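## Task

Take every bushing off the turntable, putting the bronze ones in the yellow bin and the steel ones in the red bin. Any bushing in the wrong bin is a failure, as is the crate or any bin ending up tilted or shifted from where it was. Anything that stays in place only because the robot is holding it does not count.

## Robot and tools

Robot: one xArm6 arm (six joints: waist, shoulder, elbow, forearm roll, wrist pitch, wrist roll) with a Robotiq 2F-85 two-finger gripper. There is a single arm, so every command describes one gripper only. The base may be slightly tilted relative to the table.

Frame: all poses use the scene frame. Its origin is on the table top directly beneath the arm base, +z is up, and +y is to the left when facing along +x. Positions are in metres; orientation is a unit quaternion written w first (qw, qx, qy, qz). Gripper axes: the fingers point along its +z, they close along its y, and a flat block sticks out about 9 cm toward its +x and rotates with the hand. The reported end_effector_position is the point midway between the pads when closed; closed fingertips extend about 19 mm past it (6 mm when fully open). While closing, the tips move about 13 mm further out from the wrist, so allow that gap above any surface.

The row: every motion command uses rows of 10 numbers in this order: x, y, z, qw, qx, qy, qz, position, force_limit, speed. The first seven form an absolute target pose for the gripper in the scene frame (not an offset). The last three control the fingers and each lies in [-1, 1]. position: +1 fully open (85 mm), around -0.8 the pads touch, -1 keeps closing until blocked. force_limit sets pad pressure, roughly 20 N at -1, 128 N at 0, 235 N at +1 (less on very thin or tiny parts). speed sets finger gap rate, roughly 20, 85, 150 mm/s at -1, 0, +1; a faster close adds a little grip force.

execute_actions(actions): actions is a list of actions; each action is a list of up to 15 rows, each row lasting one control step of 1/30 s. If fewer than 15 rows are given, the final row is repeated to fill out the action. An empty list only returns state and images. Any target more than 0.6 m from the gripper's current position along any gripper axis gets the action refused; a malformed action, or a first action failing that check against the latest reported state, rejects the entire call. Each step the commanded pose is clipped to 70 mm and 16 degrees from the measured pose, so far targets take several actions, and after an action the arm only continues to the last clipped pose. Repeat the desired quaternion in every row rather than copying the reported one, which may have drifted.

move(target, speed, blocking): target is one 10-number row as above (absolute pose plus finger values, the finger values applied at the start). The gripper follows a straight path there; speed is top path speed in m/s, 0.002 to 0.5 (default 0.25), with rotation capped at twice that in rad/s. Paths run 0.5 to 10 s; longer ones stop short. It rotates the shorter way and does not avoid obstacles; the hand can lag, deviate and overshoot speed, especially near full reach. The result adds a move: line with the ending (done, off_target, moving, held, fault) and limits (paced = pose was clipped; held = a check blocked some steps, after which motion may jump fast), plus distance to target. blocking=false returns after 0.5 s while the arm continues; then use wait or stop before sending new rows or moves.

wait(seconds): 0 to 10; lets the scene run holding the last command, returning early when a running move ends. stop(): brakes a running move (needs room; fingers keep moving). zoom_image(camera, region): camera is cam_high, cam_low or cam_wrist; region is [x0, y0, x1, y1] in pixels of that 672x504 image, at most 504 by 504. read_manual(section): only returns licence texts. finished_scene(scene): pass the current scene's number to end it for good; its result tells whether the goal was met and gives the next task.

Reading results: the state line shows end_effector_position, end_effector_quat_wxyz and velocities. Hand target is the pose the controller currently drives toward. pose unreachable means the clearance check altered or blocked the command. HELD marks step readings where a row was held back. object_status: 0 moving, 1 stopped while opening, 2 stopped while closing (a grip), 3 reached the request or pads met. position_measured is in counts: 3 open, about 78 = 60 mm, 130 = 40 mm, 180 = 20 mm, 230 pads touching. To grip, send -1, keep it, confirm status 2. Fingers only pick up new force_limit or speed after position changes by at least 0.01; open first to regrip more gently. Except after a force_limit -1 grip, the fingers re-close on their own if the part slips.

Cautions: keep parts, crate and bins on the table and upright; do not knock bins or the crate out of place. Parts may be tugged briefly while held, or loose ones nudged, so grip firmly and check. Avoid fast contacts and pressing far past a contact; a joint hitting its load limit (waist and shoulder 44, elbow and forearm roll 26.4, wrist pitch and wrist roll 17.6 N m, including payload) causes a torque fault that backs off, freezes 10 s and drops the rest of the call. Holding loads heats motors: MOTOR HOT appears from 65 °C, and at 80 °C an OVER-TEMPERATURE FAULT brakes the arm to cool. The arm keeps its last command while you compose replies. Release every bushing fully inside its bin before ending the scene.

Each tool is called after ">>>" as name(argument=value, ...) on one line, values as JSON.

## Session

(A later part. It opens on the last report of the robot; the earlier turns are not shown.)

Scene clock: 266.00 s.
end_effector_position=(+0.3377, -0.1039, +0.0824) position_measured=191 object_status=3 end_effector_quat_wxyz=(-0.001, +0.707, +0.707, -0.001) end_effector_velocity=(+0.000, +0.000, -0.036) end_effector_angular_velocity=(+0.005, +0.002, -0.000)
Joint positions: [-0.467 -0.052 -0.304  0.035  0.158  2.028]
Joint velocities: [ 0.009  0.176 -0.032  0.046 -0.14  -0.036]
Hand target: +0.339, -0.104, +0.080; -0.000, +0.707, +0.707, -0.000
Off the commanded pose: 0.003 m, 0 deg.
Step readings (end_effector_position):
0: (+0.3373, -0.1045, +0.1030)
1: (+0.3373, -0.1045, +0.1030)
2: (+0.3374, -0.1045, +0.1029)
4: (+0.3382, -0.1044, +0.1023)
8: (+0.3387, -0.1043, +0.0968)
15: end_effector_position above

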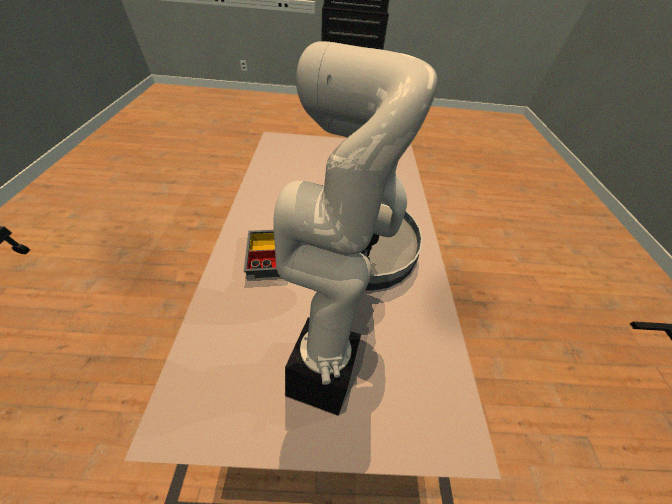

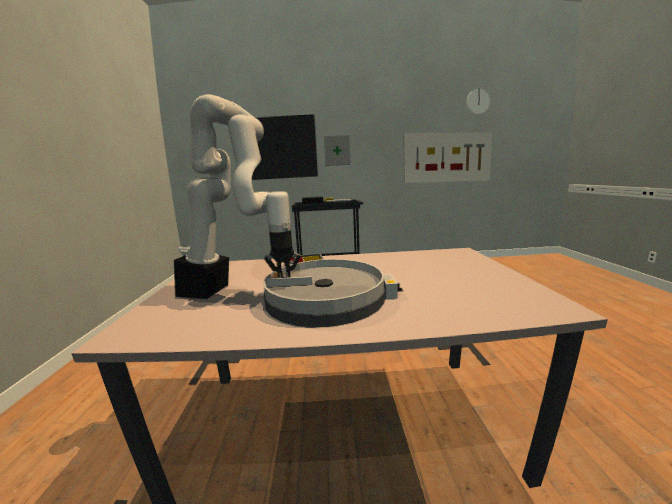

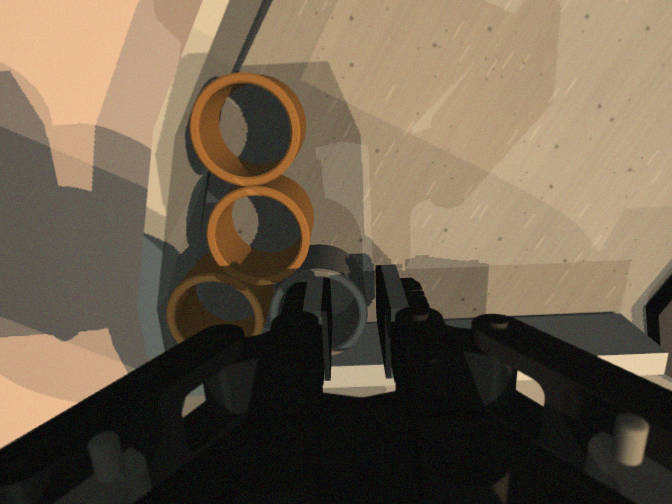

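>>> execute_actions(actions=[[[0.3387,-0.1042,0.0795,0,0.7071,0.7071,0,-1,-0.7,-0.3],[0.3387,-0.1042,0.0795,0,0.7071,0.7071,0,-1,-0.7,-0.3],[0.3387,-0.1042,0.0795,0,0.7071,0.7071,0,-1,-0.7,-0.3],[0.3387,-0.1042,0.0795,0,0.7071,0.7071,0,-1,-0.7,-0.3],[0.3387,-0.1042,0.0795,0,0.7071,0.7071,0,-1,-0.7,-0.3],[0.3387,-0.1042,0.0795,0,0.7071,0.7071,0,-1,-0.7,-0.3],[0.3387,-0.1042,0.0795,0,0.7071,0.7071,0,-1,-0.7,-0.3],[0.3387,-0.1042,0.083,0,0.7071,0.7071,0,-1,-0.7,-0.3],[0.339,-0.1042,0.089,0,0.7071,0.7071,0,-1,-0.7,-0.3],[0.339,-0.1042,0.097,0,0.7071,0.7071,0,-1,-0.7,-0.3],[0.340,-0.1042,0.106,0,0.7071,0.7071,0,-1,-0.7,-0.3],[0.340,-0.1042,0.116,0,0.7071,0.7071,0,-1,-0.7,-0.3],[0.341,-0.102,0.126,0,0.7071,0.7071,0,-1,-0.7,-0.3],[0.341,-0.097,0.135,0,0.7071,0.7071,0,-1,-0.7,-0.3],[0.342,-0.090,0.142,0,0.7071,0.7071,0,-1,-0.7,-0.3]],[[0.342,-0.081,0.147,0,0.7071,0.7071,0,-1,-0.7,-0.3],[0.343,-0.071,0.149,0,0.7071,0.7071,0,-1,-0.7,-0.3],[0.343,-0.061,0.150,0,0.7071,0.7071,0,-1,-0.7,-0.3],[0.344,-0.051,0.150,0,0.7071,0.7071,0,-1,-0.7,-0.3],[0.344,-0.041,0.150,0,0.7071,0.7071,0,-1,-0.7,-0.3],[0.345,-0.031,0.150,0,0.7071,0.7071,0,-1,-0.7,-0.3],[0.345,-0.021,0.150,0,0.7071,0.7071,0,-1,-0.7,-0.3],[0.346,-0.011,0.150,0,0.7071,0.7071,0,-1,-0.7,-0.3],[0.346,-0.001,0.150,0,0.7071,0.7071,0,-1,-0.7,-0.3],[0.347,0.009,0.150,0,0.7071,0.7071,0,-1,-0.7,-0.3],[0.347,0.019,0.150,0,0.7071,0.7071,0,-1,-0.7,-0.3],[0.348,0.029,0.150,0,0.7071,0.7071,0,-1,-0.7,-0.3],[0.348,0.039,0.150,0,0.7071,0.7071,0,-1,-0.7,-0.3],[0.349,0.049,0.150,0,0.7071,0.7071,0,-1,-0.7,-0.3],[0.349,0.059,0.150,0,0.7071,0.7071,0,-1,-0.7,-0.3]],[[0.350,0.069,0.148,0,0.7071,0.7071,0,-1,-0.7,-0.3],[0.350,0.079,0.146,0,0.7071,0.7071,0,-1,-0.7,-0.3],[0.350,0.089,0.143,0,0.7071,0.7071,0,-1,-0.7,-0.3],[0.350,0.099,0.140,0,0.7071,0.7071,0,-1,-0.7,-0.3],[0.350,0.109,0.136,0,0.7071,0.7071,0,-1,-0.7,-0.3],[0.350,0.119,0.132,0,0.7071,0.7071,0,-1,-0.7,-0.3],[0.350,0.129,0.127,0,0.7071,0.7071,0,-1,-0.7,-0.3],[0.350,0.139,0.122,0,0.7071,0.7071,0,-1,-0.7,-0.3],[0.350,0.149,0.117,0,0.7071,0.7071,0,-1,-0.7,-0.3],[0.350,0.158,0.112,0,0.7071,0.7071,0,-1,-0.7,-0.3],[0.350,0.167,0.107,0,0.7071,0.7071,0,-1,-0.7,-0.3],[0.350,0.175,0.102,0,0.7071,0.7071,0,-1,-0.7,-0.3],[0.350,0.182,0.097,0,0.7071,0.7071,0,-1,-0.7,-0.3],[0.350,0.187,0.092,0,0.7071,0.7071,0,-1,-0.7,-0.3],[0.350,0.190,0.087,0,0.7071,0.7071,0,-1,-0.7,-0.3]],[[0.350,0.191,0.081,0,0.7071,0.7071,0,-1,-0.7,-0.3],[0.349,0.191,0.074,0,0.7071,0.7071,0,-1,-0.7,-0.3],[0.349,0.191,0.067,0,0.7071,0.7071,0,-1,-0.7,-0.3],[0.349,0.191,0.060,0,0.7071,0.7071,0,-1,-0.7,-0.3],[0.348,0.191,0.054,0,0.7071,0.7071,0,-1,-0.7,-0.3],[0.348,0.191,0.048,0,0.7071,0.7071,0,-1,-0.7,-0.3],[0.348,0.191,0.043,0,0.7071,0.7071,0,-1,-0.7,-0.3],[0.348,0.191,0.039,0,0.7071,0.7071,0,-1,-0.7,-0.3],[0.348,0.191,0.037,0,0.7071,0.7071,0,-1,-0.7,-0.3],[0.348,0.191,0.036,0,0.7071,0.7071,0,-1,-0.7,-0.3]]])

Scene clock: 281.10 s.
end_effector_position=(+0.3447, +0.1894, +0.0411) position_measured=211 object_status=2 end_effector_quat_wxyz=(-0.012, +0.706, +0.708, -0.004) end_effector_velocity=(+0.035, +0.016, -0.045) end_effector_angular_velocity=(-0.047, -0.091, -0.013)
Joint positions: [ 0.269  0.292 -0.581 -0.628  0.186  3.407]
Joint velocities: [-0.061  0.238 -0.21  -0.624 -0.037  0.569]
Hand target: +0.347, +0.191, +0.037; -0.006, +0.707, +0.708, -0.002
Off the commanded pose: 0.006 m, 1 deg.
Step readings (end_effector_position; steps 1 to 15: 1st action; 16 to 30: 2nd action; 31 to 45: 3rd action; 46 to 60: 4th action):
0: (+0.3386, -0.1041, +0.0797)
1: (+0.3386, -0.1041, +0.0797)
2: (+0.3386, -0.1041, +0.0797)
4: (+0.3386, -0.1042, +0.0796)
8: (+0.3389, -0.1043, +0.0796)
15: (+0.3406, -0.1042, +0.1029)
16: (+0.3420, -0.1033, +0.1095)
17: (+0.3435, -0.1006, +0.1161)
19: (+0.3459, -0.0899, +0.1274)
23: (+0.3456, -0.0576, +0.1384)
30: (+0.3446, +0.0085, +0.1464)
31: (+0.3448, +0.0183, +0.1474)
32: (+0.3451, +0.0282, +0.1482)
34: (+0.3455, +0.0482, +0.1490)
38: (+0.3439, +0.0880, +0.1448)
45: (+0.3392, +0.1543, +0.1210)
46: (+0.3391, +0.1621, +0.1163)
47: (+0.3393, +0.1690, +0.1112)
49: (+0.3401, +0.1788, +0.0994)
53: (+0.3398, +0.1856, +0.0716)
60: end_effector_position above

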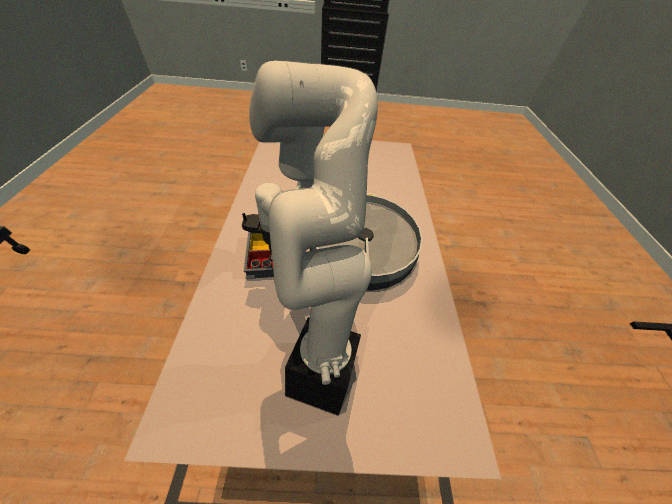

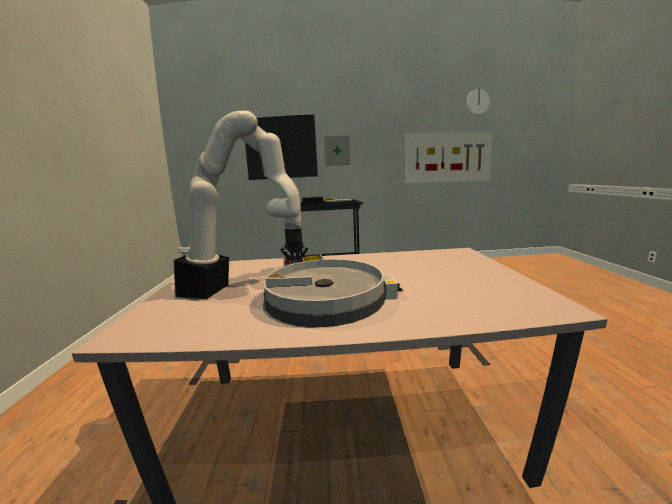

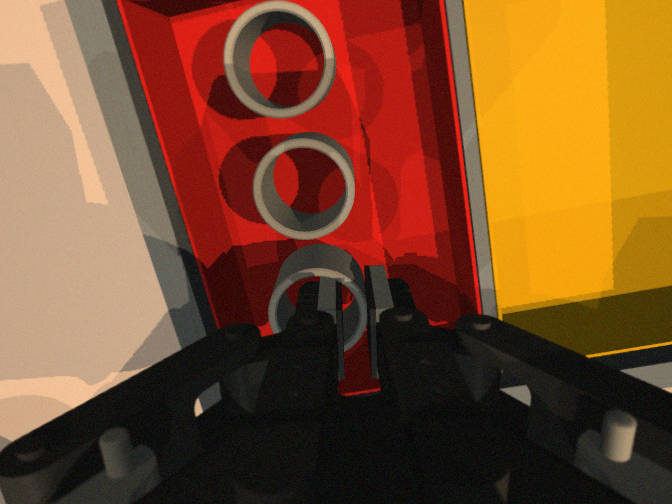

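>>> execute_actions(actions=[[[0.348,0.191,0.0345,0,0.7071,0.7071,0,-1,-0.7,-0.3],[0.348,0.191,0.0335,0,0.7071,0.7071,0,-1,-0.7,-0.3],[0.348,0.191,0.0330,0,0.7071,0.7071,0,-0.57,-0.7,0],[0.348,0.191,0.0320,0,0.7071,0.7071,0,-0.57,-0.7,0],[0.348,0.191,0.0310,0,0.7071,0.7071,0,-0.57,-0.7,0],[0.348,0.191,0.0310,0,0.7071,0.7071,0,-0.57,-0.7,0],[0.348,0.191,0.0310,0,0.7071,0.7071,0,-0.57,-0.7,0],[0.348,0.191,0.0310,0,0.7071,0.7071,0,-0.57,-0.7,0],[0.348,0.191,0.0340,0,0.7071,0.7071,0,-0.57,-0.7,0],[0.348,0.191,0.0390,0,0.7071,0.7071,0,-0.57,-0.7,0],[0.348,0.191,0.0450,0,0.7071,0.7071,0,-0.57,-0.7,0],[0.348,0.191,0.0510,0,0.7071,0.7071,0,-0.57,-0.7,0],[0.348,0.191,0.0570,0,0.7071,0.7071,0,-0.57,-0.7,0],[0.348,0.191,0.0620,0,0.7071,0.7071,0,-0.57,-0.7,0],[0.348,0.191,0.0660,0,0.7071,0.7071,0,-0.57,-0.7,0]]])

>>> execute_actions(actions=[])

Scene clock: 285.80 s.
end_effector_position=(+0.3477, +0.1911, +0.0456) position_measured=201 object_status=0 end_effector_quat_wxyz=(+0.001, +0.707, +0.707, +0.001) end_effector_velocity=(+0.010, +0.011, +0.136) end_effector_angular_velocity=(+0.018, -0.085, -0.007)
Joint positions: [ 0.272  0.279 -0.586 -0.724  0.199  3.505]
Joint velocities: [ 0.168 -0.529  0.24   0.565  0.199 -0.42 ]
Hand target: +0.348, +0.192, +0.063; +0.003, +0.707, +0.707, +0.004
Off the commanded pose: 0.020 m, 0 deg.
Step readings (end_effector_position):
0: (+0.3474, +0.1909, +0.0365)
1: (+0.3474, +0.1909, +0.0365)
2: (+0.3474, +0.1909, +0.0365)
4: (+0.3479, +0.1911, +0.0355)
8: (+0.3478, +0.1909, +0.0321)
15: end_effector_position above

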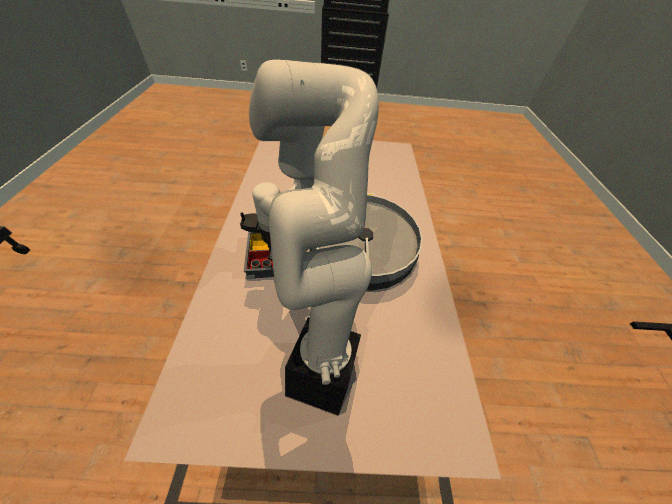

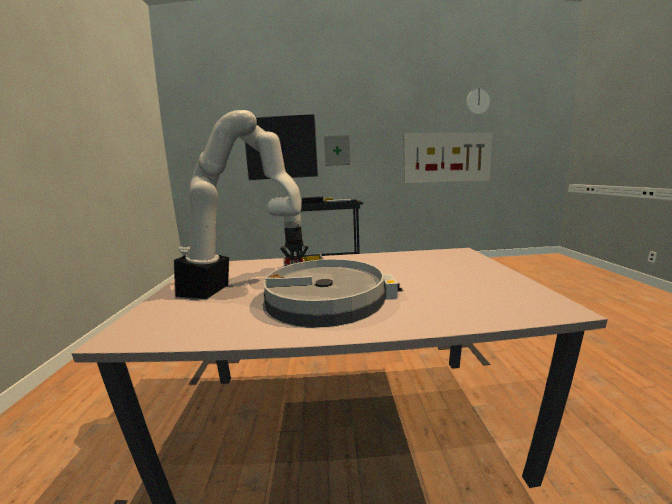

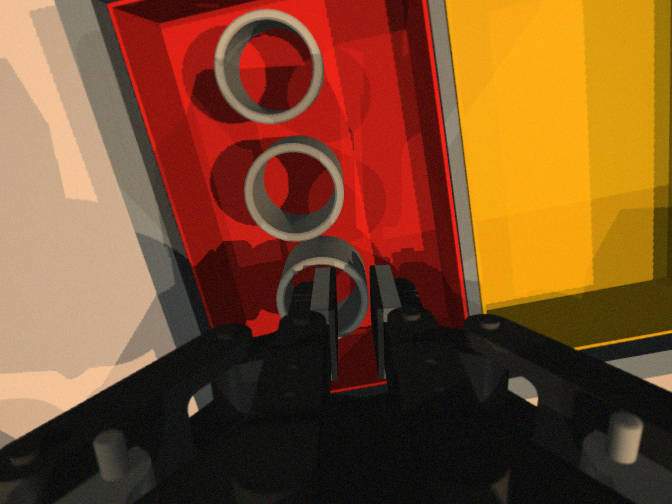

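Scene clock: 285.80 s.
end_effector_position=(+0.3477, +0.1911, +0.0456) position_measured=201 object_status=0 end_effector_quat_wxyz=(+0.001, +0.707, +0.707, +0.001) end_effector_velocity=(+0.010, +0.011, +0.136) end_effector_angular_velocity=(+0.018, -0.085, -0.007)
Joint positions: [ 0.272  0.279 -0.586 -0.724  0.199  3.505]
Joint velocities: [ 0.168 -0.529  0.24   0.565  0.199 -0.42 ]
Hand target: +0.348, +0.192, +0.063; +0.003, +0.707, +0.707, +0.004
Off the commanded pose: 0.020 m, 0 deg.

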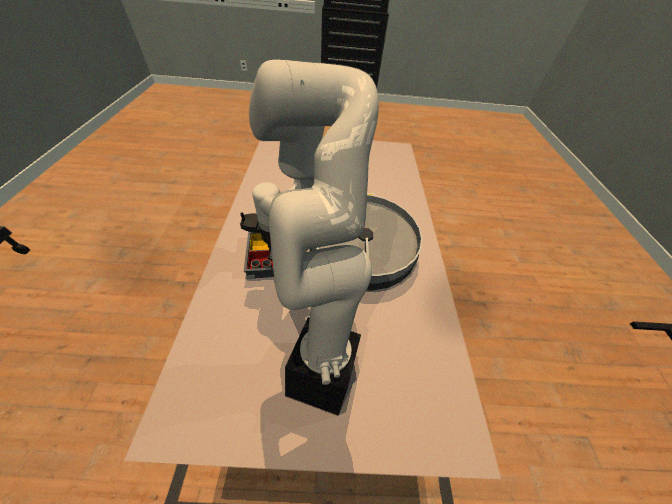

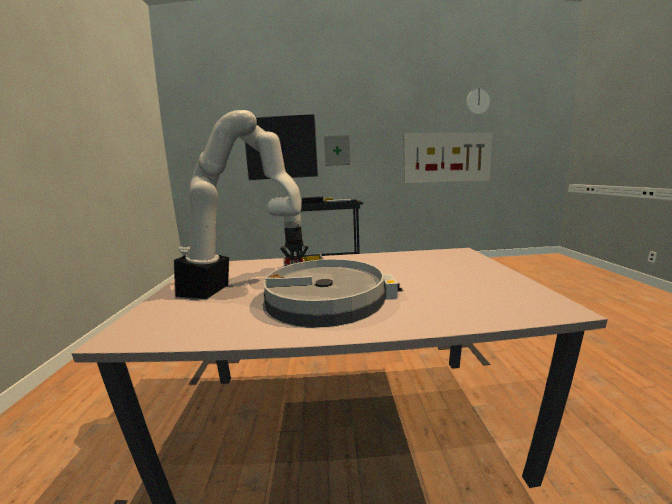

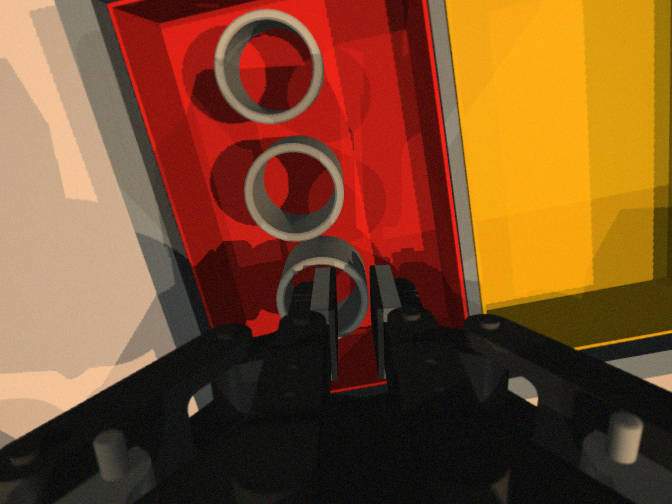

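>>> execute_actions(actions=[[[0.348,0.190,0.073,0,0.7071,0.7071,0,-0.49,-0.7,0],[0.348,0.186,0.083,0,0.7071,0.7071,0,-0.49,-0.7,0],[0.348,0.180,0.093,0,0.7071,0.7071,0,-0.49,-0.7,0],[0.348,0.173,0.102,0,0.7071,0.7071,0,-0.49,-0.7,0],[0.348,0.165,0.110,0,0.7071,0.7071,0,-0.49,-0.7,0],[0.347,0.156,0.117,0,0.7071,0.7071,0,-0.49,-0.7,0],[0.347,0.147,0.123,0,0.7071,0.7071,0,-0.49,-0.7,0],[0.347,0.137,0.128,0,0.7071,0.7071,0,-0.49,-0.7,0],[0.346,0.127,0.132,0,0.7071,0.7071,0,-0.49,-0.7,0],[0.346,0.117,0.135,0,0.7071,0.7071,0,-0.49,-0.7,0],[0.346,0.107,0.137,0,0.7071,0.7071,0,-0.49,-0.7,0],[0.345,0.096,0.137,0,0.7071,0.7071,0,-0.49,-0.7,0],[0.345,0.085,0.137,0,0.7071,0.7071,0,-0.49,-0.7,0],[0.345,0.074,0.137,0,0.7071,0.7071,0,-0.49,-0.7,0],[0.344,0.063,0.137,0,0.7071,0.7071,0,-0.49,-0.7,0]],[[0.344,0.052,0.137,0,0.7071,0.7071,0,-0.49,-0.7,0],[0.344,0.041,0.137,0,0.7071,0.7071,0,-0.49,-0.7,0],[0.343,0.030,0.137,0,0.7071,0.7071,0,-0.49,-0.7,0],[0.343,0.019,0.137,0,0.7071,0.7071,0,-0.49,-0.7,0],[0.343,0.008,0.137,0,0.7071,0.7071,0,-0.49,-0.7,0],[0.342,-0.003,0.136,0,0.7071,0.7071,0,-0.49,-0.7,0],[0.342,-0.014,0.134,0,0.7071,0.7071,0,-0.49,-0.7,0],[0.342,-0.025,0.131,0,0.7071,0.7071,0,-0.49,-0.7,0],[0.341,-0.036,0.128,0,0.7071,0.7071,0,-0.49,-0.7,0],[0.341,-0.047,0.124,0,0.7071,0.7071,0,-0.49,-0.7,0],[0.341,-0.058,0.120,0,0.7071,0.7071,0,-0.49,-0.7,0],[0.340,-0.069,0.116,0,0.7071,0.7071,0,-0.49,-0.7,0],[0.340,-0.079,0.112,0,0.7071,0.7071,0,-0.49,-0.7,0],[0.339,-0.088,0.109,0,0.7071,0.7071,0,-0.49,-0.7,0],[0.339,-0.095,0.106,0,0.7071,0.7071,0,-0.49,-0.7,0]],[[0.338,-0.100,0.104,0,0.7071,0.7071,0,-0.49,-0.7,0],[0.338,-0.103,0.103,0,0.7071,0.7071,0,-0.49,-0.7,0],[0.338,-0.1045,0.103,0,0.7071,0.7071,0,-0.49,-0.7,0]]])

Scene clock: 294.50 s.
end_effector_position=(+0.3379, -0.1035, +0.1035) position_measured=191 object_status=3 end_effector_quat_wxyz=(+0.004, +0.708, +0.707, -0.005) end_effector_velocity=(+0.005, -0.004, -0.005) end_effector_angular_velocity=(+0.095, -0.003, +0.018)
Joint positions: [-0.471 -0.155 -0.287 -0.026  0.239  2.085]
Joint velocities: [ 0.005  0.045 -0.043  0.387  0.021 -0.388]
Hand target: +0.338, -0.104, +0.103; +0.001, +0.707, +0.707, -0.001
Off the commanded pose: 0.001 m, 1 deg.
Step readings (end_effector_position; steps 1 to 15: 1st action; 16 to 30: 2nd action; 31 to 45: 3rd action):
0: (+0.3475, +0.1917, +0.0627)
1: (+0.3475, +0.1917, +0.0627)
2: (+0.3474, +0.1915, +0.0629)
4: (+0.3467, +0.1897, +0.0671)
8: (+0.3491, +0.1754, +0.0916)
15: (+0.3479, +0.1163, +0.1199)
16: (+0.3473, +0.1061, +0.1217)
17: (+0.3465, +0.0958, +0.1231)
19: (+0.3448, +0.0748, +0.1253)
23: (+0.3423, +0.0323, +0.1286)
30: (+0.3361, -0.0437, +0.1238)
31: (+0.3347, -0.0541, +0.1218)
32: (+0.3335, -0.0639, +0.1198)
34: (+0.3322, -0.0806, +0.1156)
38: (+0.3345, -0.0986, +0.1085)
45: end_effector_position above

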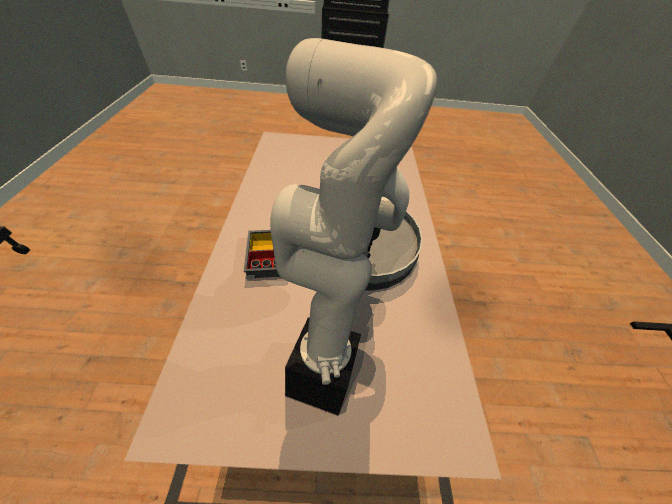

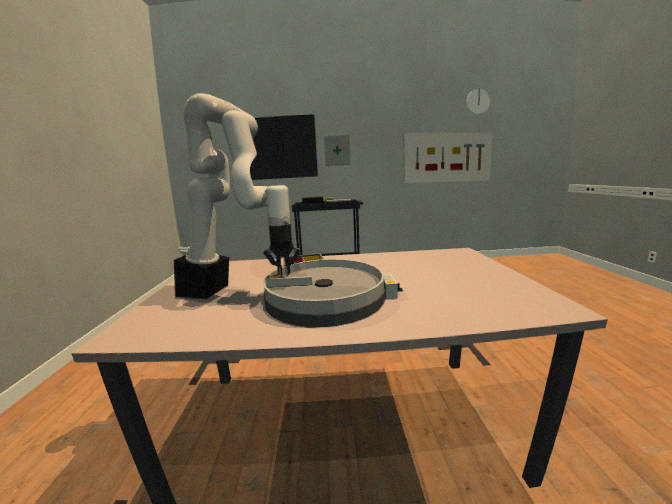

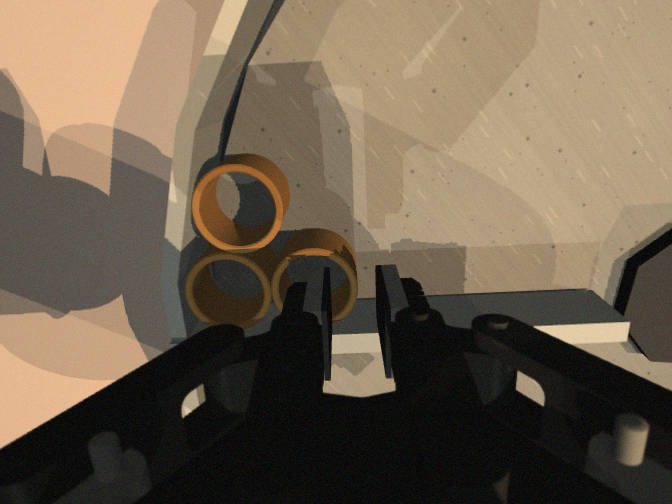

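>>> zoom_image(camera="cam_wrist", region=[230, 200, 430, 350])

Region (230, 200, 430, 350) of cam_wrist's 672x504 image, scaled by 2.520, with more detail than that image has; it fills the top 378 rows of this view, and the rest is white.

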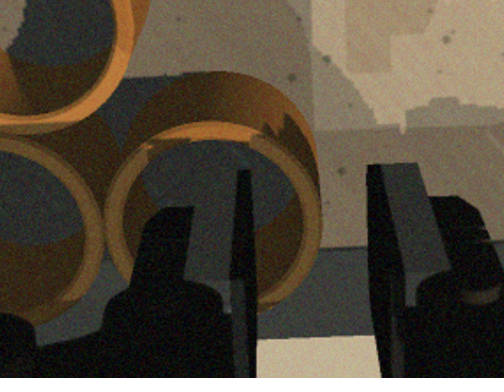

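>>> execute_actions(actions=[[[0.3372,-0.1040,0.1025,0,0.7071,0.7071,0,-0.49,-0.7,0],[0.3372,-0.1040,0.1015,0,0.7071,0.7071,0,-0.49,-0.7,0],[0.3372,-0.1040,0.1000,0,0.7071,0.7071,0,-0.49,-0.7,0],[0.3372,-0.1040,0.0980,0,0.7071,0.7071,0,-0.49,-0.7,0],[0.3372,-0.1040,0.0955,0,0.7071,0.7071,0,-0.49,-0.7,0],[0.3372,-0.1040,0.0930,0,0.7071,0.7071,0,-0.49,-0.7,0],[0.3372,-0.1040,0.0905,0,0.7071,0.7071,0,-0.49,-0.7,0],[0.3372,-0.1040,0.0880,0,0.7071,0.7071,0,-0.49,-0.7,0],[0.3372,-0.1040,0.0855,0,0.7071,0.7071,0,-0.49,-0.7,0],[0.3372,-0.1040,0.0830,0,0.7071,0.7071,0,-0.49,-0.7,0],[0.3372,-0.1040,0.0810,0,0.7071,0.7071,0,-0.49,-0.7,0],[0.3372,-0.1040,0.0795,0,0.7071,0.7071,0,-0.49,-0.7,0]]])

Scene clock: 300.83 s.
end_effector_position=(+0.3361, -0.1037, +0.0824) position_measured=191 object_status=3 end_effector_quat_wxyz=(-0.001, +0.707, +0.707, -0.001) end_effector_velocity=(-0.002, +0.001, -0.036) end_effector_angular_velocity=(+0.004, +0.006, -0.001)
Joint positions: [-0.468 -0.054 -0.299  0.038  0.156  2.024]
Joint velocities: [ 0.009  0.177 -0.029  0.036 -0.141 -0.027]
Hand target: +0.337, -0.104, +0.080; -0.000, +0.707, +0.707, -0.000
Off the commanded pose: 0.003 m, 0 deg.
Step readings (end_effector_position):
0: (+0.3382, -0.1042, +0.1030)
1: (+0.3382, -0.1042, +0.1030)
2: (+0.3382, -0.1042, +0.1030)
4: (+0.3379, -0.1042, +0.1023)
8: (+0.3373, -0.1040, +0.0967)
15: end_effector_position above

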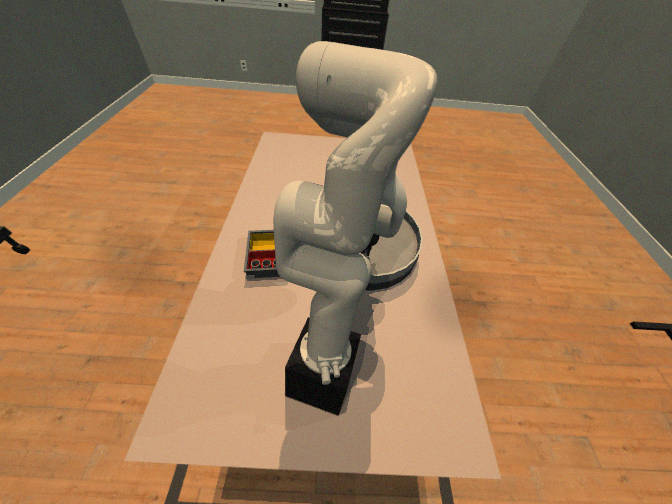

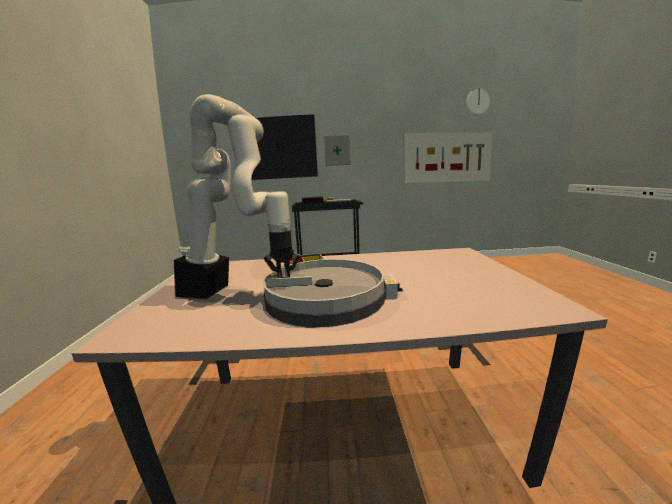

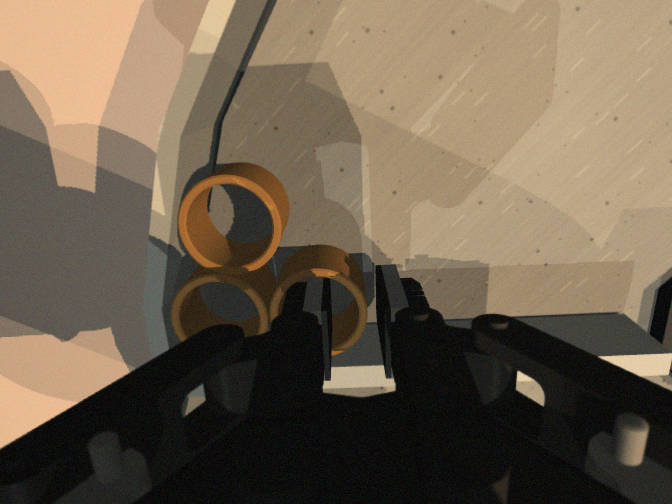

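>>> execute_actions(actions=[[[0.3372,-0.1040,0.0795,0,0.7071,0.7071,0,-1,-0.7,-0.3],[0.3372,-0.1040,0.0795,0,0.7071,0.7071,0,-1,-0.7,-0.3],[0.3372,-0.1040,0.0795,0,0.7071,0.7071,0,-1,-0.7,-0.3],[0.3372,-0.1040,0.0795,0,0.7071,0.7071,0,-1,-0.7,-0.3],[0.3372,-0.1040,0.0795,0,0.7071,0.7071,0,-1,-0.7,-0.3],[0.3372,-0.1040,0.0795,0,0.7071,0.7071,0,-1,-0.7,-0.3],[0.3372,-0.1040,0.083,0,0.7071,0.7071,0,-1,-0.7,-0.3],[0.3372,-0.1040,0.089,0,0.7071,0.7071,0,-1,-0.7,-0.3],[0.3375,-0.1021,0.097,0,0.7071,0.7071,0,-1,-0.7,-0.3],[0.3384,-0.0982,0.106,0,0.7071,0.7071,0,-1,-0.7,-0.3],[0.3397,-0.0923,0.115,0,0.7071,0.7071,0,-1,-0.7,-0.3],[0.3413,-0.0855,0.123,0,0.7071,0.7071,0,-1,-0.7,-0.3],[0.3431,-0.0777,0.130,0,0.7071,0.7071,0,-1,-0.7,-0.3],[0.3451,-0.0689,0.136,0,0.7071,0.7071,0,-1,-0.7,-0.3],[0.3474,-0.0592,0.141,0,0.7071,0.7071,0,-1,-0.7,-0.3]],[[0.3496,-0.0494,0.145,0,0.7071,0.7071,0,-1,-0.7,-0.3],[0.3521,-0.0387,0.148,0,0.7071,0.7071,0,-1,-0.7,-0.3],[0.3546,-0.0280,0.150,0,0.7071,0.7071,0,-1,-0.7,-0.3],[0.3571,-0.0173,0.150,0,0.7071,0.7071,0,-1,-0.7,-0.3],[0.3596,-0.0066,0.150,0,0.7071,0.7071,0,-1,-0.7,-0.3],[0.3620,0.0042,0.150,0,0.7071,0.7071,0,-1,-0.7,-0.3],[0.3645,0.0149,0.150,0,0.7071,0.7071,0,-1,-0.7,-0.3],[0.3670,0.0256,0.150,0,0.7071,0.7071,0,-1,-0.7,-0.3],[0.3695,0.0363,0.150,0,0.7071,0.7071,0,-1,-0.7,-0.3],[0.3720,0.0470,0.150,0,0.7071,0.7071,0,-1,-0.7,-0.3],[0.3744,0.0578,0.150,0,0.7071,0.7071,0,-1,-0.7,-0.3],[0.3769,0.0685,0.150,0,0.7071,0.7071,0,-1,-0.7,-0.3],[0.3794,0.0792,0.150,0,0.7071,0.7071,0,-1,-0.7,-0.3],[0.3819,0.0899,0.150,0,0.7071,0.7071,0,-1,-0.7,-0.3],[0.3844,0.1006,0.149,0,0.7071,0.7071,0,-1,-0.7,-0.3]],[[0.3869,0.1113,0.147,0,0.7071,0.7071,0,-1,-0.7,-0.3],[0.3893,0.1221,0.144,0,0.7071,0.7071,0,-1,-0.7,-0.3],[0.3918,0.1328,0.141,0,0.7071,0.7071,0,-1,-0.7,-0.3],[0.3943,0.1435,0.137,0,0.7071,0.7071,0,-1,-0.7,-0.3],[0.3966,0.1532,0.133,0,0.7071,0.7071,0,-1,-0.7,-0.3],[0.3988,0.1630,0.129,0,0.7071,0.7071,0,-1,-0.7,-0.3],[0.4011,0.1727,0.125,0,0.7071,0.7071,0,-1,-0.7,-0.3],[0.4033,0.1825,0.121,0,0.7071,0.7071,0,-1,-0.7,-0.3],[0.4056,0.1922,0.117,0,0.7071,0.7071,0,-1,-0.7,-0.3],[0.4078,0.2020,0.113,0,0.7071,0.7071,0,-1,-0.7,-0.3],[0.4101,0.2117,0.109,0,0.7071,0.7071,0,-1,-0.7,-0.3],[0.4124,0.2214,0.105,0,0.7071,0.7071,0,-1,-0.7,-0.3],[0.4146,0.2312,0.101,0,0.7071,0.7071,0,-1,-0.7,-0.3],[0.4169,0.2409,0.097,0,0.7071,0.7071,0,-1,-0.7,-0.3],[0.4189,0.2497,0.094,0,0.7071,0.7071,0,-1,-0.7,-0.3]],[[0.4207,0.2575,0.091,0,0.7071,0.7071,0,-1,-0.7,-0.3],[0.4223,0.2643,0.088,0,0.7071,0.7071,0,-1,-0.7,-0.3],[0.4236,0.2702,0.084,0,0.7071,0.7071,0,-1,-0.7,-0.3],[0.4245,0.2741,0.080,0,0.7071,0.7071,0,-1,-0.7,-0.3],[0.425,0.276,0.075,0,0.7071,0.7071,0,-1,-0.7,-0.3],[0.425,0.276,0.069,0,0.7071,0.7071,0,-1,-0.7,-0.3],[0.425,0.276,0.063,0,0.7071,0.7071,0,-1,-0.7,-0.3],[0.425,0.276,0.057,0,0.7071,0.7071,0,-1,-0.7,-0.3],[0.425,0.276,0.052,0,0.7071,0.7071,0,-1,-0.7,-0.3],[0.425,0.276,0.047,0,0.7071,0.7071,0,-1,-0.7,-0.3],[0.425,0.276,0.043,0,0.7071,0.7071,0,-1,-0.7,-0.3],[0.425,0.276,0.040,0,0.7071,0.7071,0,-1,-0.7,-0.3],[0.425,0.276,0.038,0,0.7071,0.7071,0,-1,-0.7,-0.3],[0.425,0.276,0.037,0,0.7071,0.7071,0,-1,-0.7,-0.3]]])

Scene clock: 324.33 s.
end_effector_position=(+0.4209, +0.2727, +0.0463) position_measured=212 object_status=2 end_effector_quat_wxyz=(-0.002, +0.707, +0.707, -0.001) end_effector_velocity=(+0.015, +0.014, -0.109) end_effector_angular_velocity=(-0.029, +0.003, -0.006)
Joint positions: [ 0.407  0.466 -0.953 -0.399  0.384  3.299]
Joint velocities: [-0.041  0.37  -0.212 -0.184 -0.128  0.159]
Hand target: +0.424, +0.276, +0.038; -0.001, +0.707, +0.707, +0.000
Off the commanded pose: 0.011 m, 0 deg.
Step readings (end_effector_position; steps 1 to 15: 1st action; 16 to 30: 2nd action; 31 to 45: 3rd action; 46 to 60: 4th action):
0: (+0.3371, -0.1039, +0.0797)
1: (+0.3371, -0.1039, +0.0797)
2: (+0.3371, -0.1039, +0.0797)
4: (+0.3371, -0.1040, +0.0796)
8: (+0.3371, -0.1040, +0.0798)
15: (+0.3421, -0.0916, +0.1078)
16: (+0.3442, -0.0859, +0.1134)
17: (+0.3463, -0.0792, +0.1187)
19: (+0.3500, -0.0636, +0.1279)
23: (+0.3568, -0.0263, +0.1403)
30: (+0.3686, +0.0469, +0.1507)
31: (+0.3705, +0.0576, +0.1517)
32: (+0.3726, +0.0685, +0.1524)
34: (+0.3768, +0.0904, +0.1525)
38: (+0.3842, +0.1333, +0.1454)
45: (+0.3983, +0.2025, +0.1201)
46: (+0.4007, +0.2123, +0.1162)
47: (+0.4031, +0.2219, +0.1122)
49: (+0.4081, +0.2399, +0.1045)
53: (+0.4169, +0.2651, +0.0859)
60: end_effector_position above

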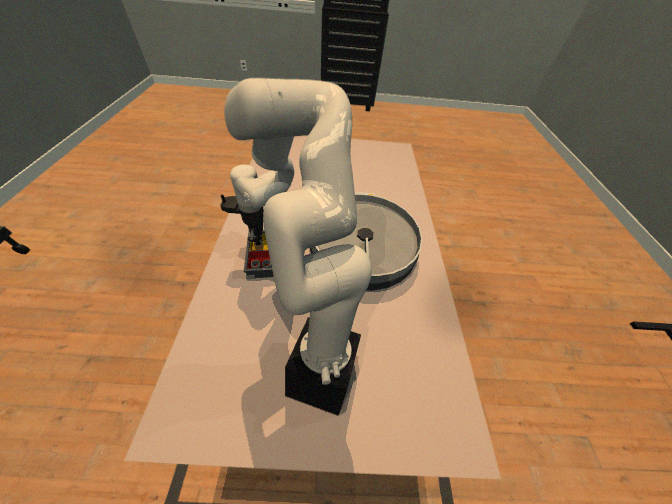

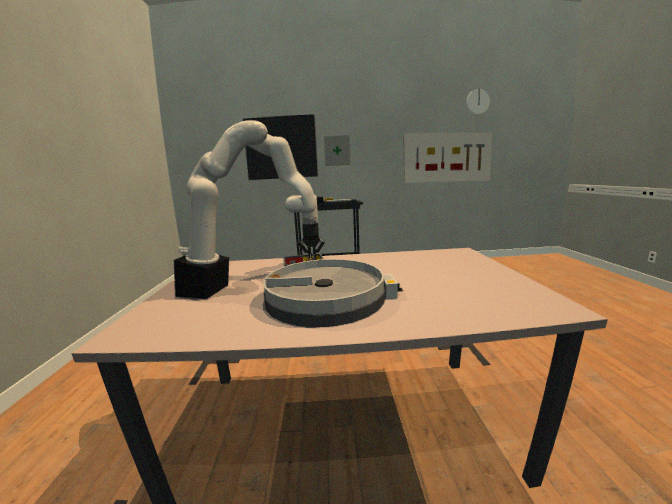

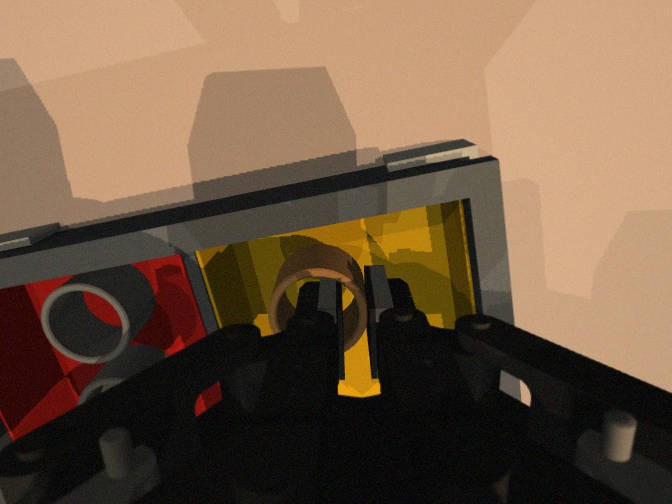

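>>> execute_actions(actions=[[[0.425,0.276,0.0355,0,0.7071,0.7071,0,-1,-0.7,-0.3],[0.425,0.276,0.0340,0,0.7071,0.7071,0,-1,-0.7,-0.3],[0.425,0.276,0.0330,0,0.7071,0.7071,0,-0.57,-0.7,0],[0.425,0.276,0.0320,0,0.7071,0.7071,0,-0.57,-0.7,0],[0.425,0.276,0.0310,0,0.7071,0.7071,0,-0.57,-0.7,0],[0.425,0.276,0.0310,0,0.7071,0.7071,0,-0.57,-0.7,0],[0.425,0.276,0.0310,0,0.7071,0.7071,0,-0.57,-0.7,0],[0.425,0.276,0.0330,0,0.7071,0.7071,0,-0.57,-0.7,0],[0.425,0.276,0.0370,0,0.7071,0.7071,0,-0.57,-0.7,0],[0.425,0.276,0.0430,0,0.7071,0.7071,0,-0.57,-0.7,0],[0.425,0.276,0.0500,0,0.7071,0.7071,0,-0.57,-0.7,0],[0.425,0.276,0.0570,0,0.7071,0.7071,0,-0.57,-0.7,0],[0.425,0.276,0.0630,0,0.7071,0.7071,0,-0.57,-0.7,0],[0.425,0.276,0.0680,0,0.7071,0.7071,0,-0.57,-0.7,0],[0.425,0.276,0.0720,0,0.7071,0.7071,0,-0.57,-0.7,0]]])

Scene clock: 328.17 s.
end_effector_position=(+0.4250, +0.2763, +0.0512) position_measured=201 object_status=0 end_effector_quat_wxyz=(+0.000, +0.707, +0.707, -0.000) end_effector_velocity=(+0.020, +0.016, +0.170) end_effector_angular_velocity=(+0.035, -0.047, -0.005)
Joint positions: [ 0.413  0.461 -0.967 -0.395  0.4    3.298]
Joint velocities: [ 0.097 -0.461  0.118  0.249  0.278 -0.18 ]
Hand target: +0.425, +0.277, +0.070; -0.000, +0.707, +0.707, +0.001
Off the commanded pose: 0.021 m, 0 deg.
Step readings (end_effector_position):
0: (+0.4240, +0.2757, +0.0377)
1: (+0.4240, +0.2757, +0.0377)
2: (+0.4242, +0.2758, +0.0375)
4: (+0.4249, +0.2761, +0.0360)
8: (+0.4246, +0.2758, +0.0320)
15: end_effector_position above

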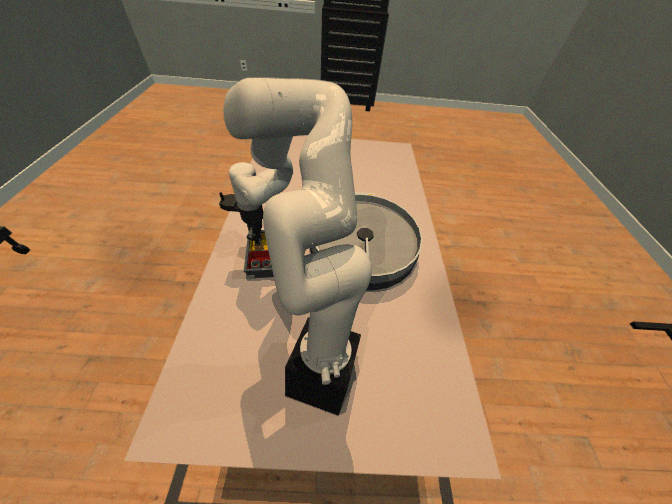

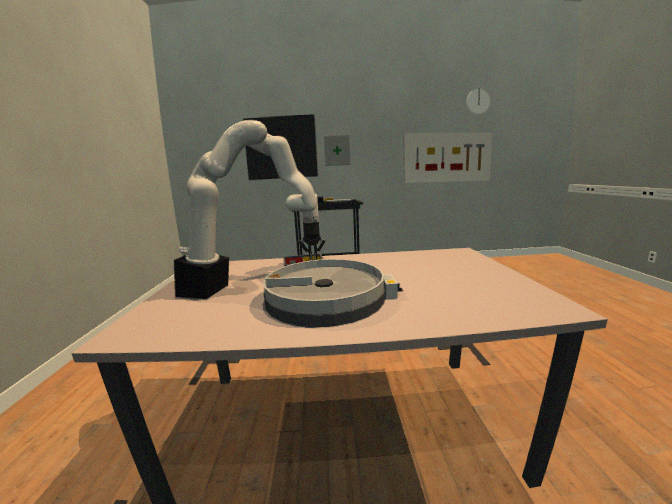

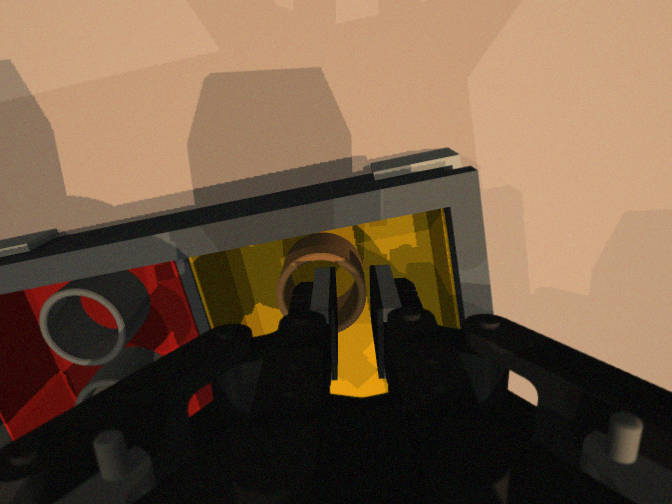

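>>> execute_actions(actions=[[[0.4241,0.2741,0.078,0,0.7071,0.7071,0,-0.49,-0.7,0],[0.4225,0.2694,0.086,0,0.7071,0.7071,0,-0.49,-0.7,0],[0.4204,0.2627,0.094,0,0.7071,0.7071,0,-0.49,-0.7,0],[0.4179,0.2551,0.101,0,0.7071,0.7071,0,-0.49,-0.7,0],[0.4152,0.2466,0.107,0,0.7071,0.7071,0,-0.49,-0.7,0],[0.4121,0.2371,0.112,0,0.7071,0.7071,0,-0.49,-0.7,0],[0.4090,0.2275,0.117,0,0.7071,0.7071,0,-0.49,-0.7,0],[0.4057,0.2171,0.121,0,0.7071,0.7071,0,-0.49,-0.7,0],[0.4023,0.2066,0.125,0,0.7071,0.7071,0,-0.49,-0.7,0],[0.3989,0.1962,0.128,0,0.7071,0.7071,0,-0.49,-0.7,0],[0.3955,0.1857,0.131,0,0.7071,0.7071,0,-0.49,-0.7,0],[0.3922,0.1752,0.133,0,0.7071,0.7071,0,-0.49,-0.7,0],[0.3888,0.1648,0.135,0,0.7071,0.7071,0,-0.49,-0.7,0],[0.3854,0.1543,0.136,0,0.7071,0.7071,0,-0.49,-0.7,0],[0.3820,0.1439,0.137,0,0.7071,0.7071,0,-0.49,-0.7,0]],[[0.3786,0.1334,0.137,0,0.7071,0.7071,0,-0.49,-0.7,0],[0.3753,0.1229,0.137,0,0.7071,0.7071,0,-0.49,-0.7,0],[0.3719,0.1125,0.137,0,0.7071,0.7071,0,-0.49,-0.7,0],[0.3685,0.1020,0.137,0,0.7071,0.7071,0,-0.49,-0.7,0],[0.3651,0.0916,0.137,0,0.7071,0.7071,0,-0.49,-0.7,0],[0.3618,0.0811,0.137,0,0.7071,0.7071,0,-0.49,-0.7,0],[0.3584,0.0706,0.137,0,0.7071,0.7071,0,-0.49,-0.7,0],[0.3550,0.0602,0.137,0,0.7071,0.7071,0,-0.49,-0.7,0],[0.3516,0.0497,0.137,0,0.7071,0.7071,0,-0.49,-0.7,0],[0.3483,0.0393,0.137,0,0.7071,0.7071,0,-0.49,-0.7,0],[0.3449,0.0288,0.137,0,0.7071,0.7071,0,-0.49,-0.7,0],[0.3415,0.0183,0.136,0,0.7071,0.7071,0,-0.49,-0.7,0],[0.3381,0.0079,0.134,0,0.7071,0.7071,0,-0.49,-0.7,0],[0.3347,-0.0026,0.132,0,0.7071,0.7071,0,-0.49,-0.7,0],[0.3314,-0.0131,0.130,0,0.7071,0.7071,0,-0.49,-0.7,0]],[[0.3280,-0.0235,0.128,0,0.7071,0.7071,0,-0.49,-0.7,0],[0.3249,-0.0330,0.125,0,0.7071,0.7071,0,-0.49,-0.7,0],[0.3218,-0.0425,0.122,0,0.7071,0.7071,0,-0.49,-0.7,0],[0.3191,-0.0511,0.119,0,0.7071,0.7071,0,-0.49,-0.7,0],[0.3166,-0.0587,0.116,0,0.7071,0.7071,0,-0.49,-0.7,0],[0.3148,-0.0644,0.113,0,0.7071,0.7071,0,-0.49,-0.7,0],[0.3133,-0.0692,0.110,0,0.7071,0.7071,0,-0.49,-0.7,0],[0.3123,-0.0720,0.107,0,0.7071,0.7071,0,-0.49,-0.7,0],[0.312,-0.0733,0.105,0,0.7071,0.7071,0,-0.49,-0.7,0],[0.312,-0.0733,0.103,0,0.7071,0.7071,0,-0.49,-0.7,0]]])

Scene clock: 345.07 s.
end_effector_position=(+0.3109, -0.0695, +0.1068) position_measured=191 object_status=3 end_effector_quat_wxyz=(+0.010, +0.710, +0.704, -0.012) end_effector_velocity=(+0.009, -0.043, -0.034) end_effector_angular_velocity=(+0.127, -0.028, +0.044)
Joint positions: [-0.4   -0.261 -0.169 -0.17   0.23   2.301]
Joint velocities: [-0.133  0.234 -0.053  0.544 -0.209 -0.697]
Hand target: +0.312, -0.073, +0.103; +0.006, +0.708, +0.706, -0.006
Off the commanded pose: 0.006 m, 2 deg.
Step readings (end_effector_position; steps 1 to 15: 1st action; 16 to 30: 2nd action; 31 to 45: 3rd action):
0: (+0.4251, +0.2767, +0.0699)
1: (+0.4251, +0.2766, +0.0699)
2: (+0.4248, +0.2763, +0.0703)
4: (+0.4227, +0.2732, +0.0754)
8: (+0.4192, +0.2553, +0.0961)
15: (+0.3987, +0.1934, +0.1189)
16: (+0.3953, +0.1834, +0.1210)
17: (+0.3919, +0.1734, +0.1227)
19: (+0.3848, +0.1529, +0.1251)
23: (+0.3702, +0.1113, +0.1272)
30: (+0.3468, +0.0402, +0.1282)
31: (+0.3433, +0.0301, +0.1277)
32: (+0.3397, +0.0200, +0.1269)
34: (+0.3323, -0.0001, +0.1248)
38: (+0.3188, -0.0372, +0.1192)
45: end_effector_position above

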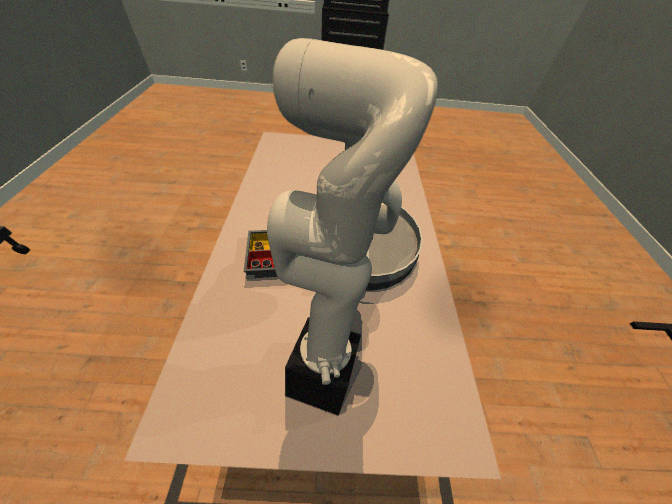

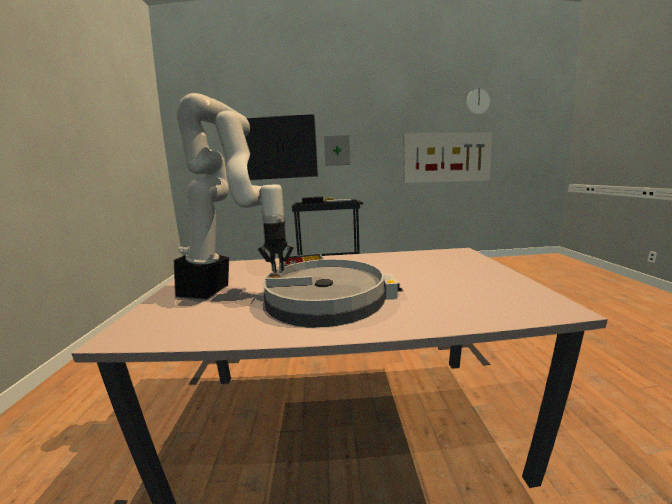

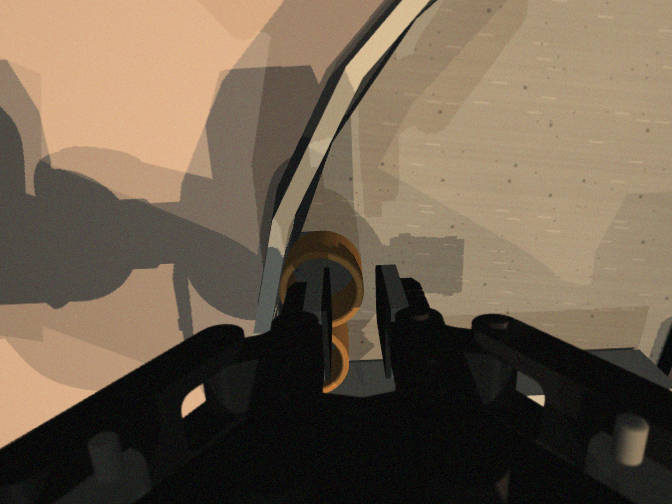

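>>> execute_actions(actions=[])

>>> zoom_image(camera="cam_wrist", region=[230, 200, 430, 350])

Scene clock: 346.73 s.
end_effector_position=(+0.3119, -0.0735, +0.1035) position_measured=191 object_status=3 end_effector_quat_wxyz=(+0.006, +0.708, +0.706, -0.006) end_effector_velocity=(-0.000, +0.000, -0.000) end_effector_angular_velocity=(+0.000, +0.001, -0.001)
Joint positions: [-0.41  -0.238 -0.175 -0.1    0.21   2.219]
Joint velocities: [ 0.     0.    -0.     0.     0.     0.001]
Hand target: +0.312, -0.073, +0.103; +0.006, +0.708, +0.706, -0.006
Off the commanded pose: 0.001 m, 1 deg.

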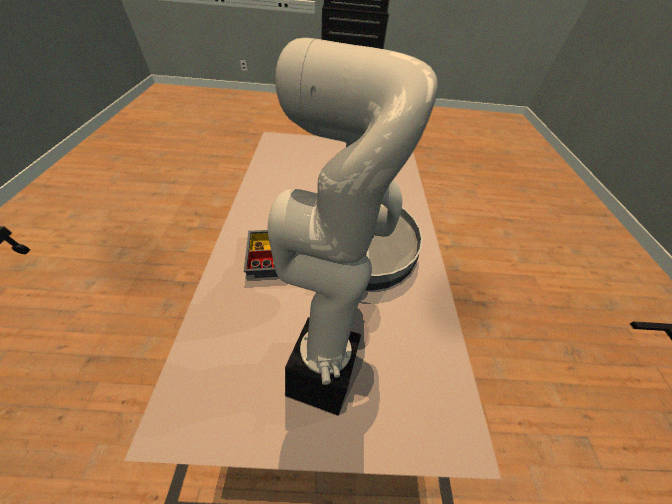

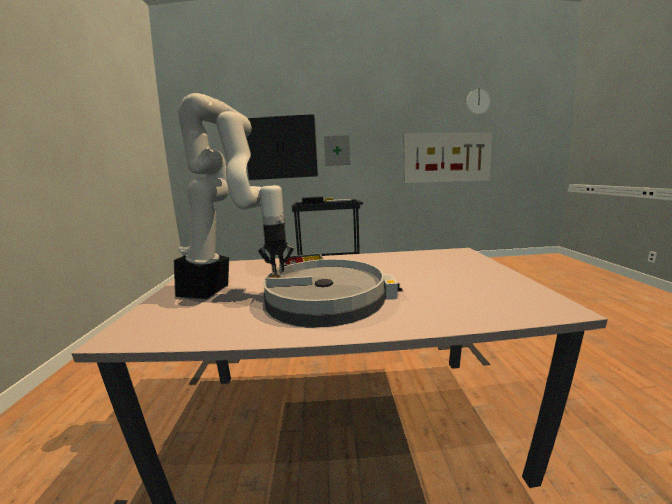

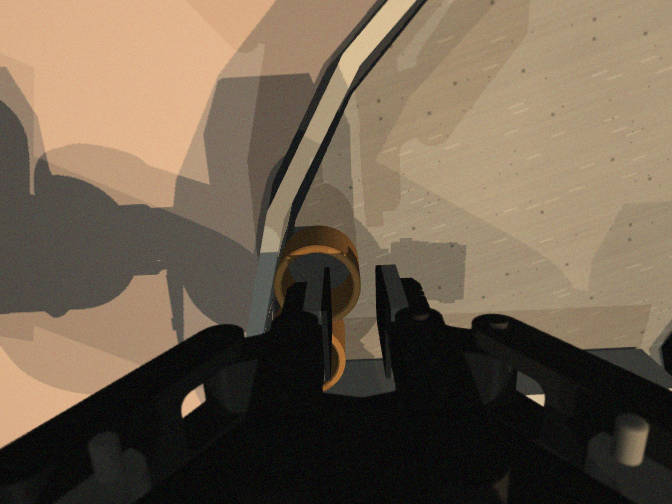

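Region (230, 200, 430, 350) of cam_wrist's 672x504 image, scaled by 2.520, with more detail than that image has; it fills the top 378 rows of this view, and the rest is white.

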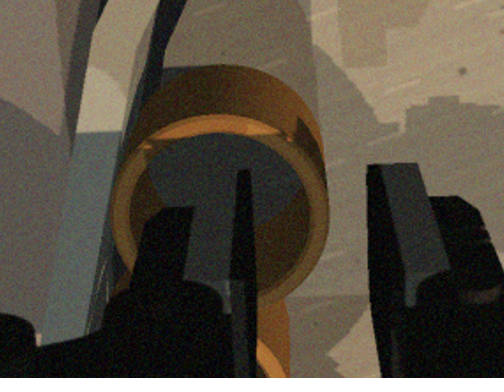

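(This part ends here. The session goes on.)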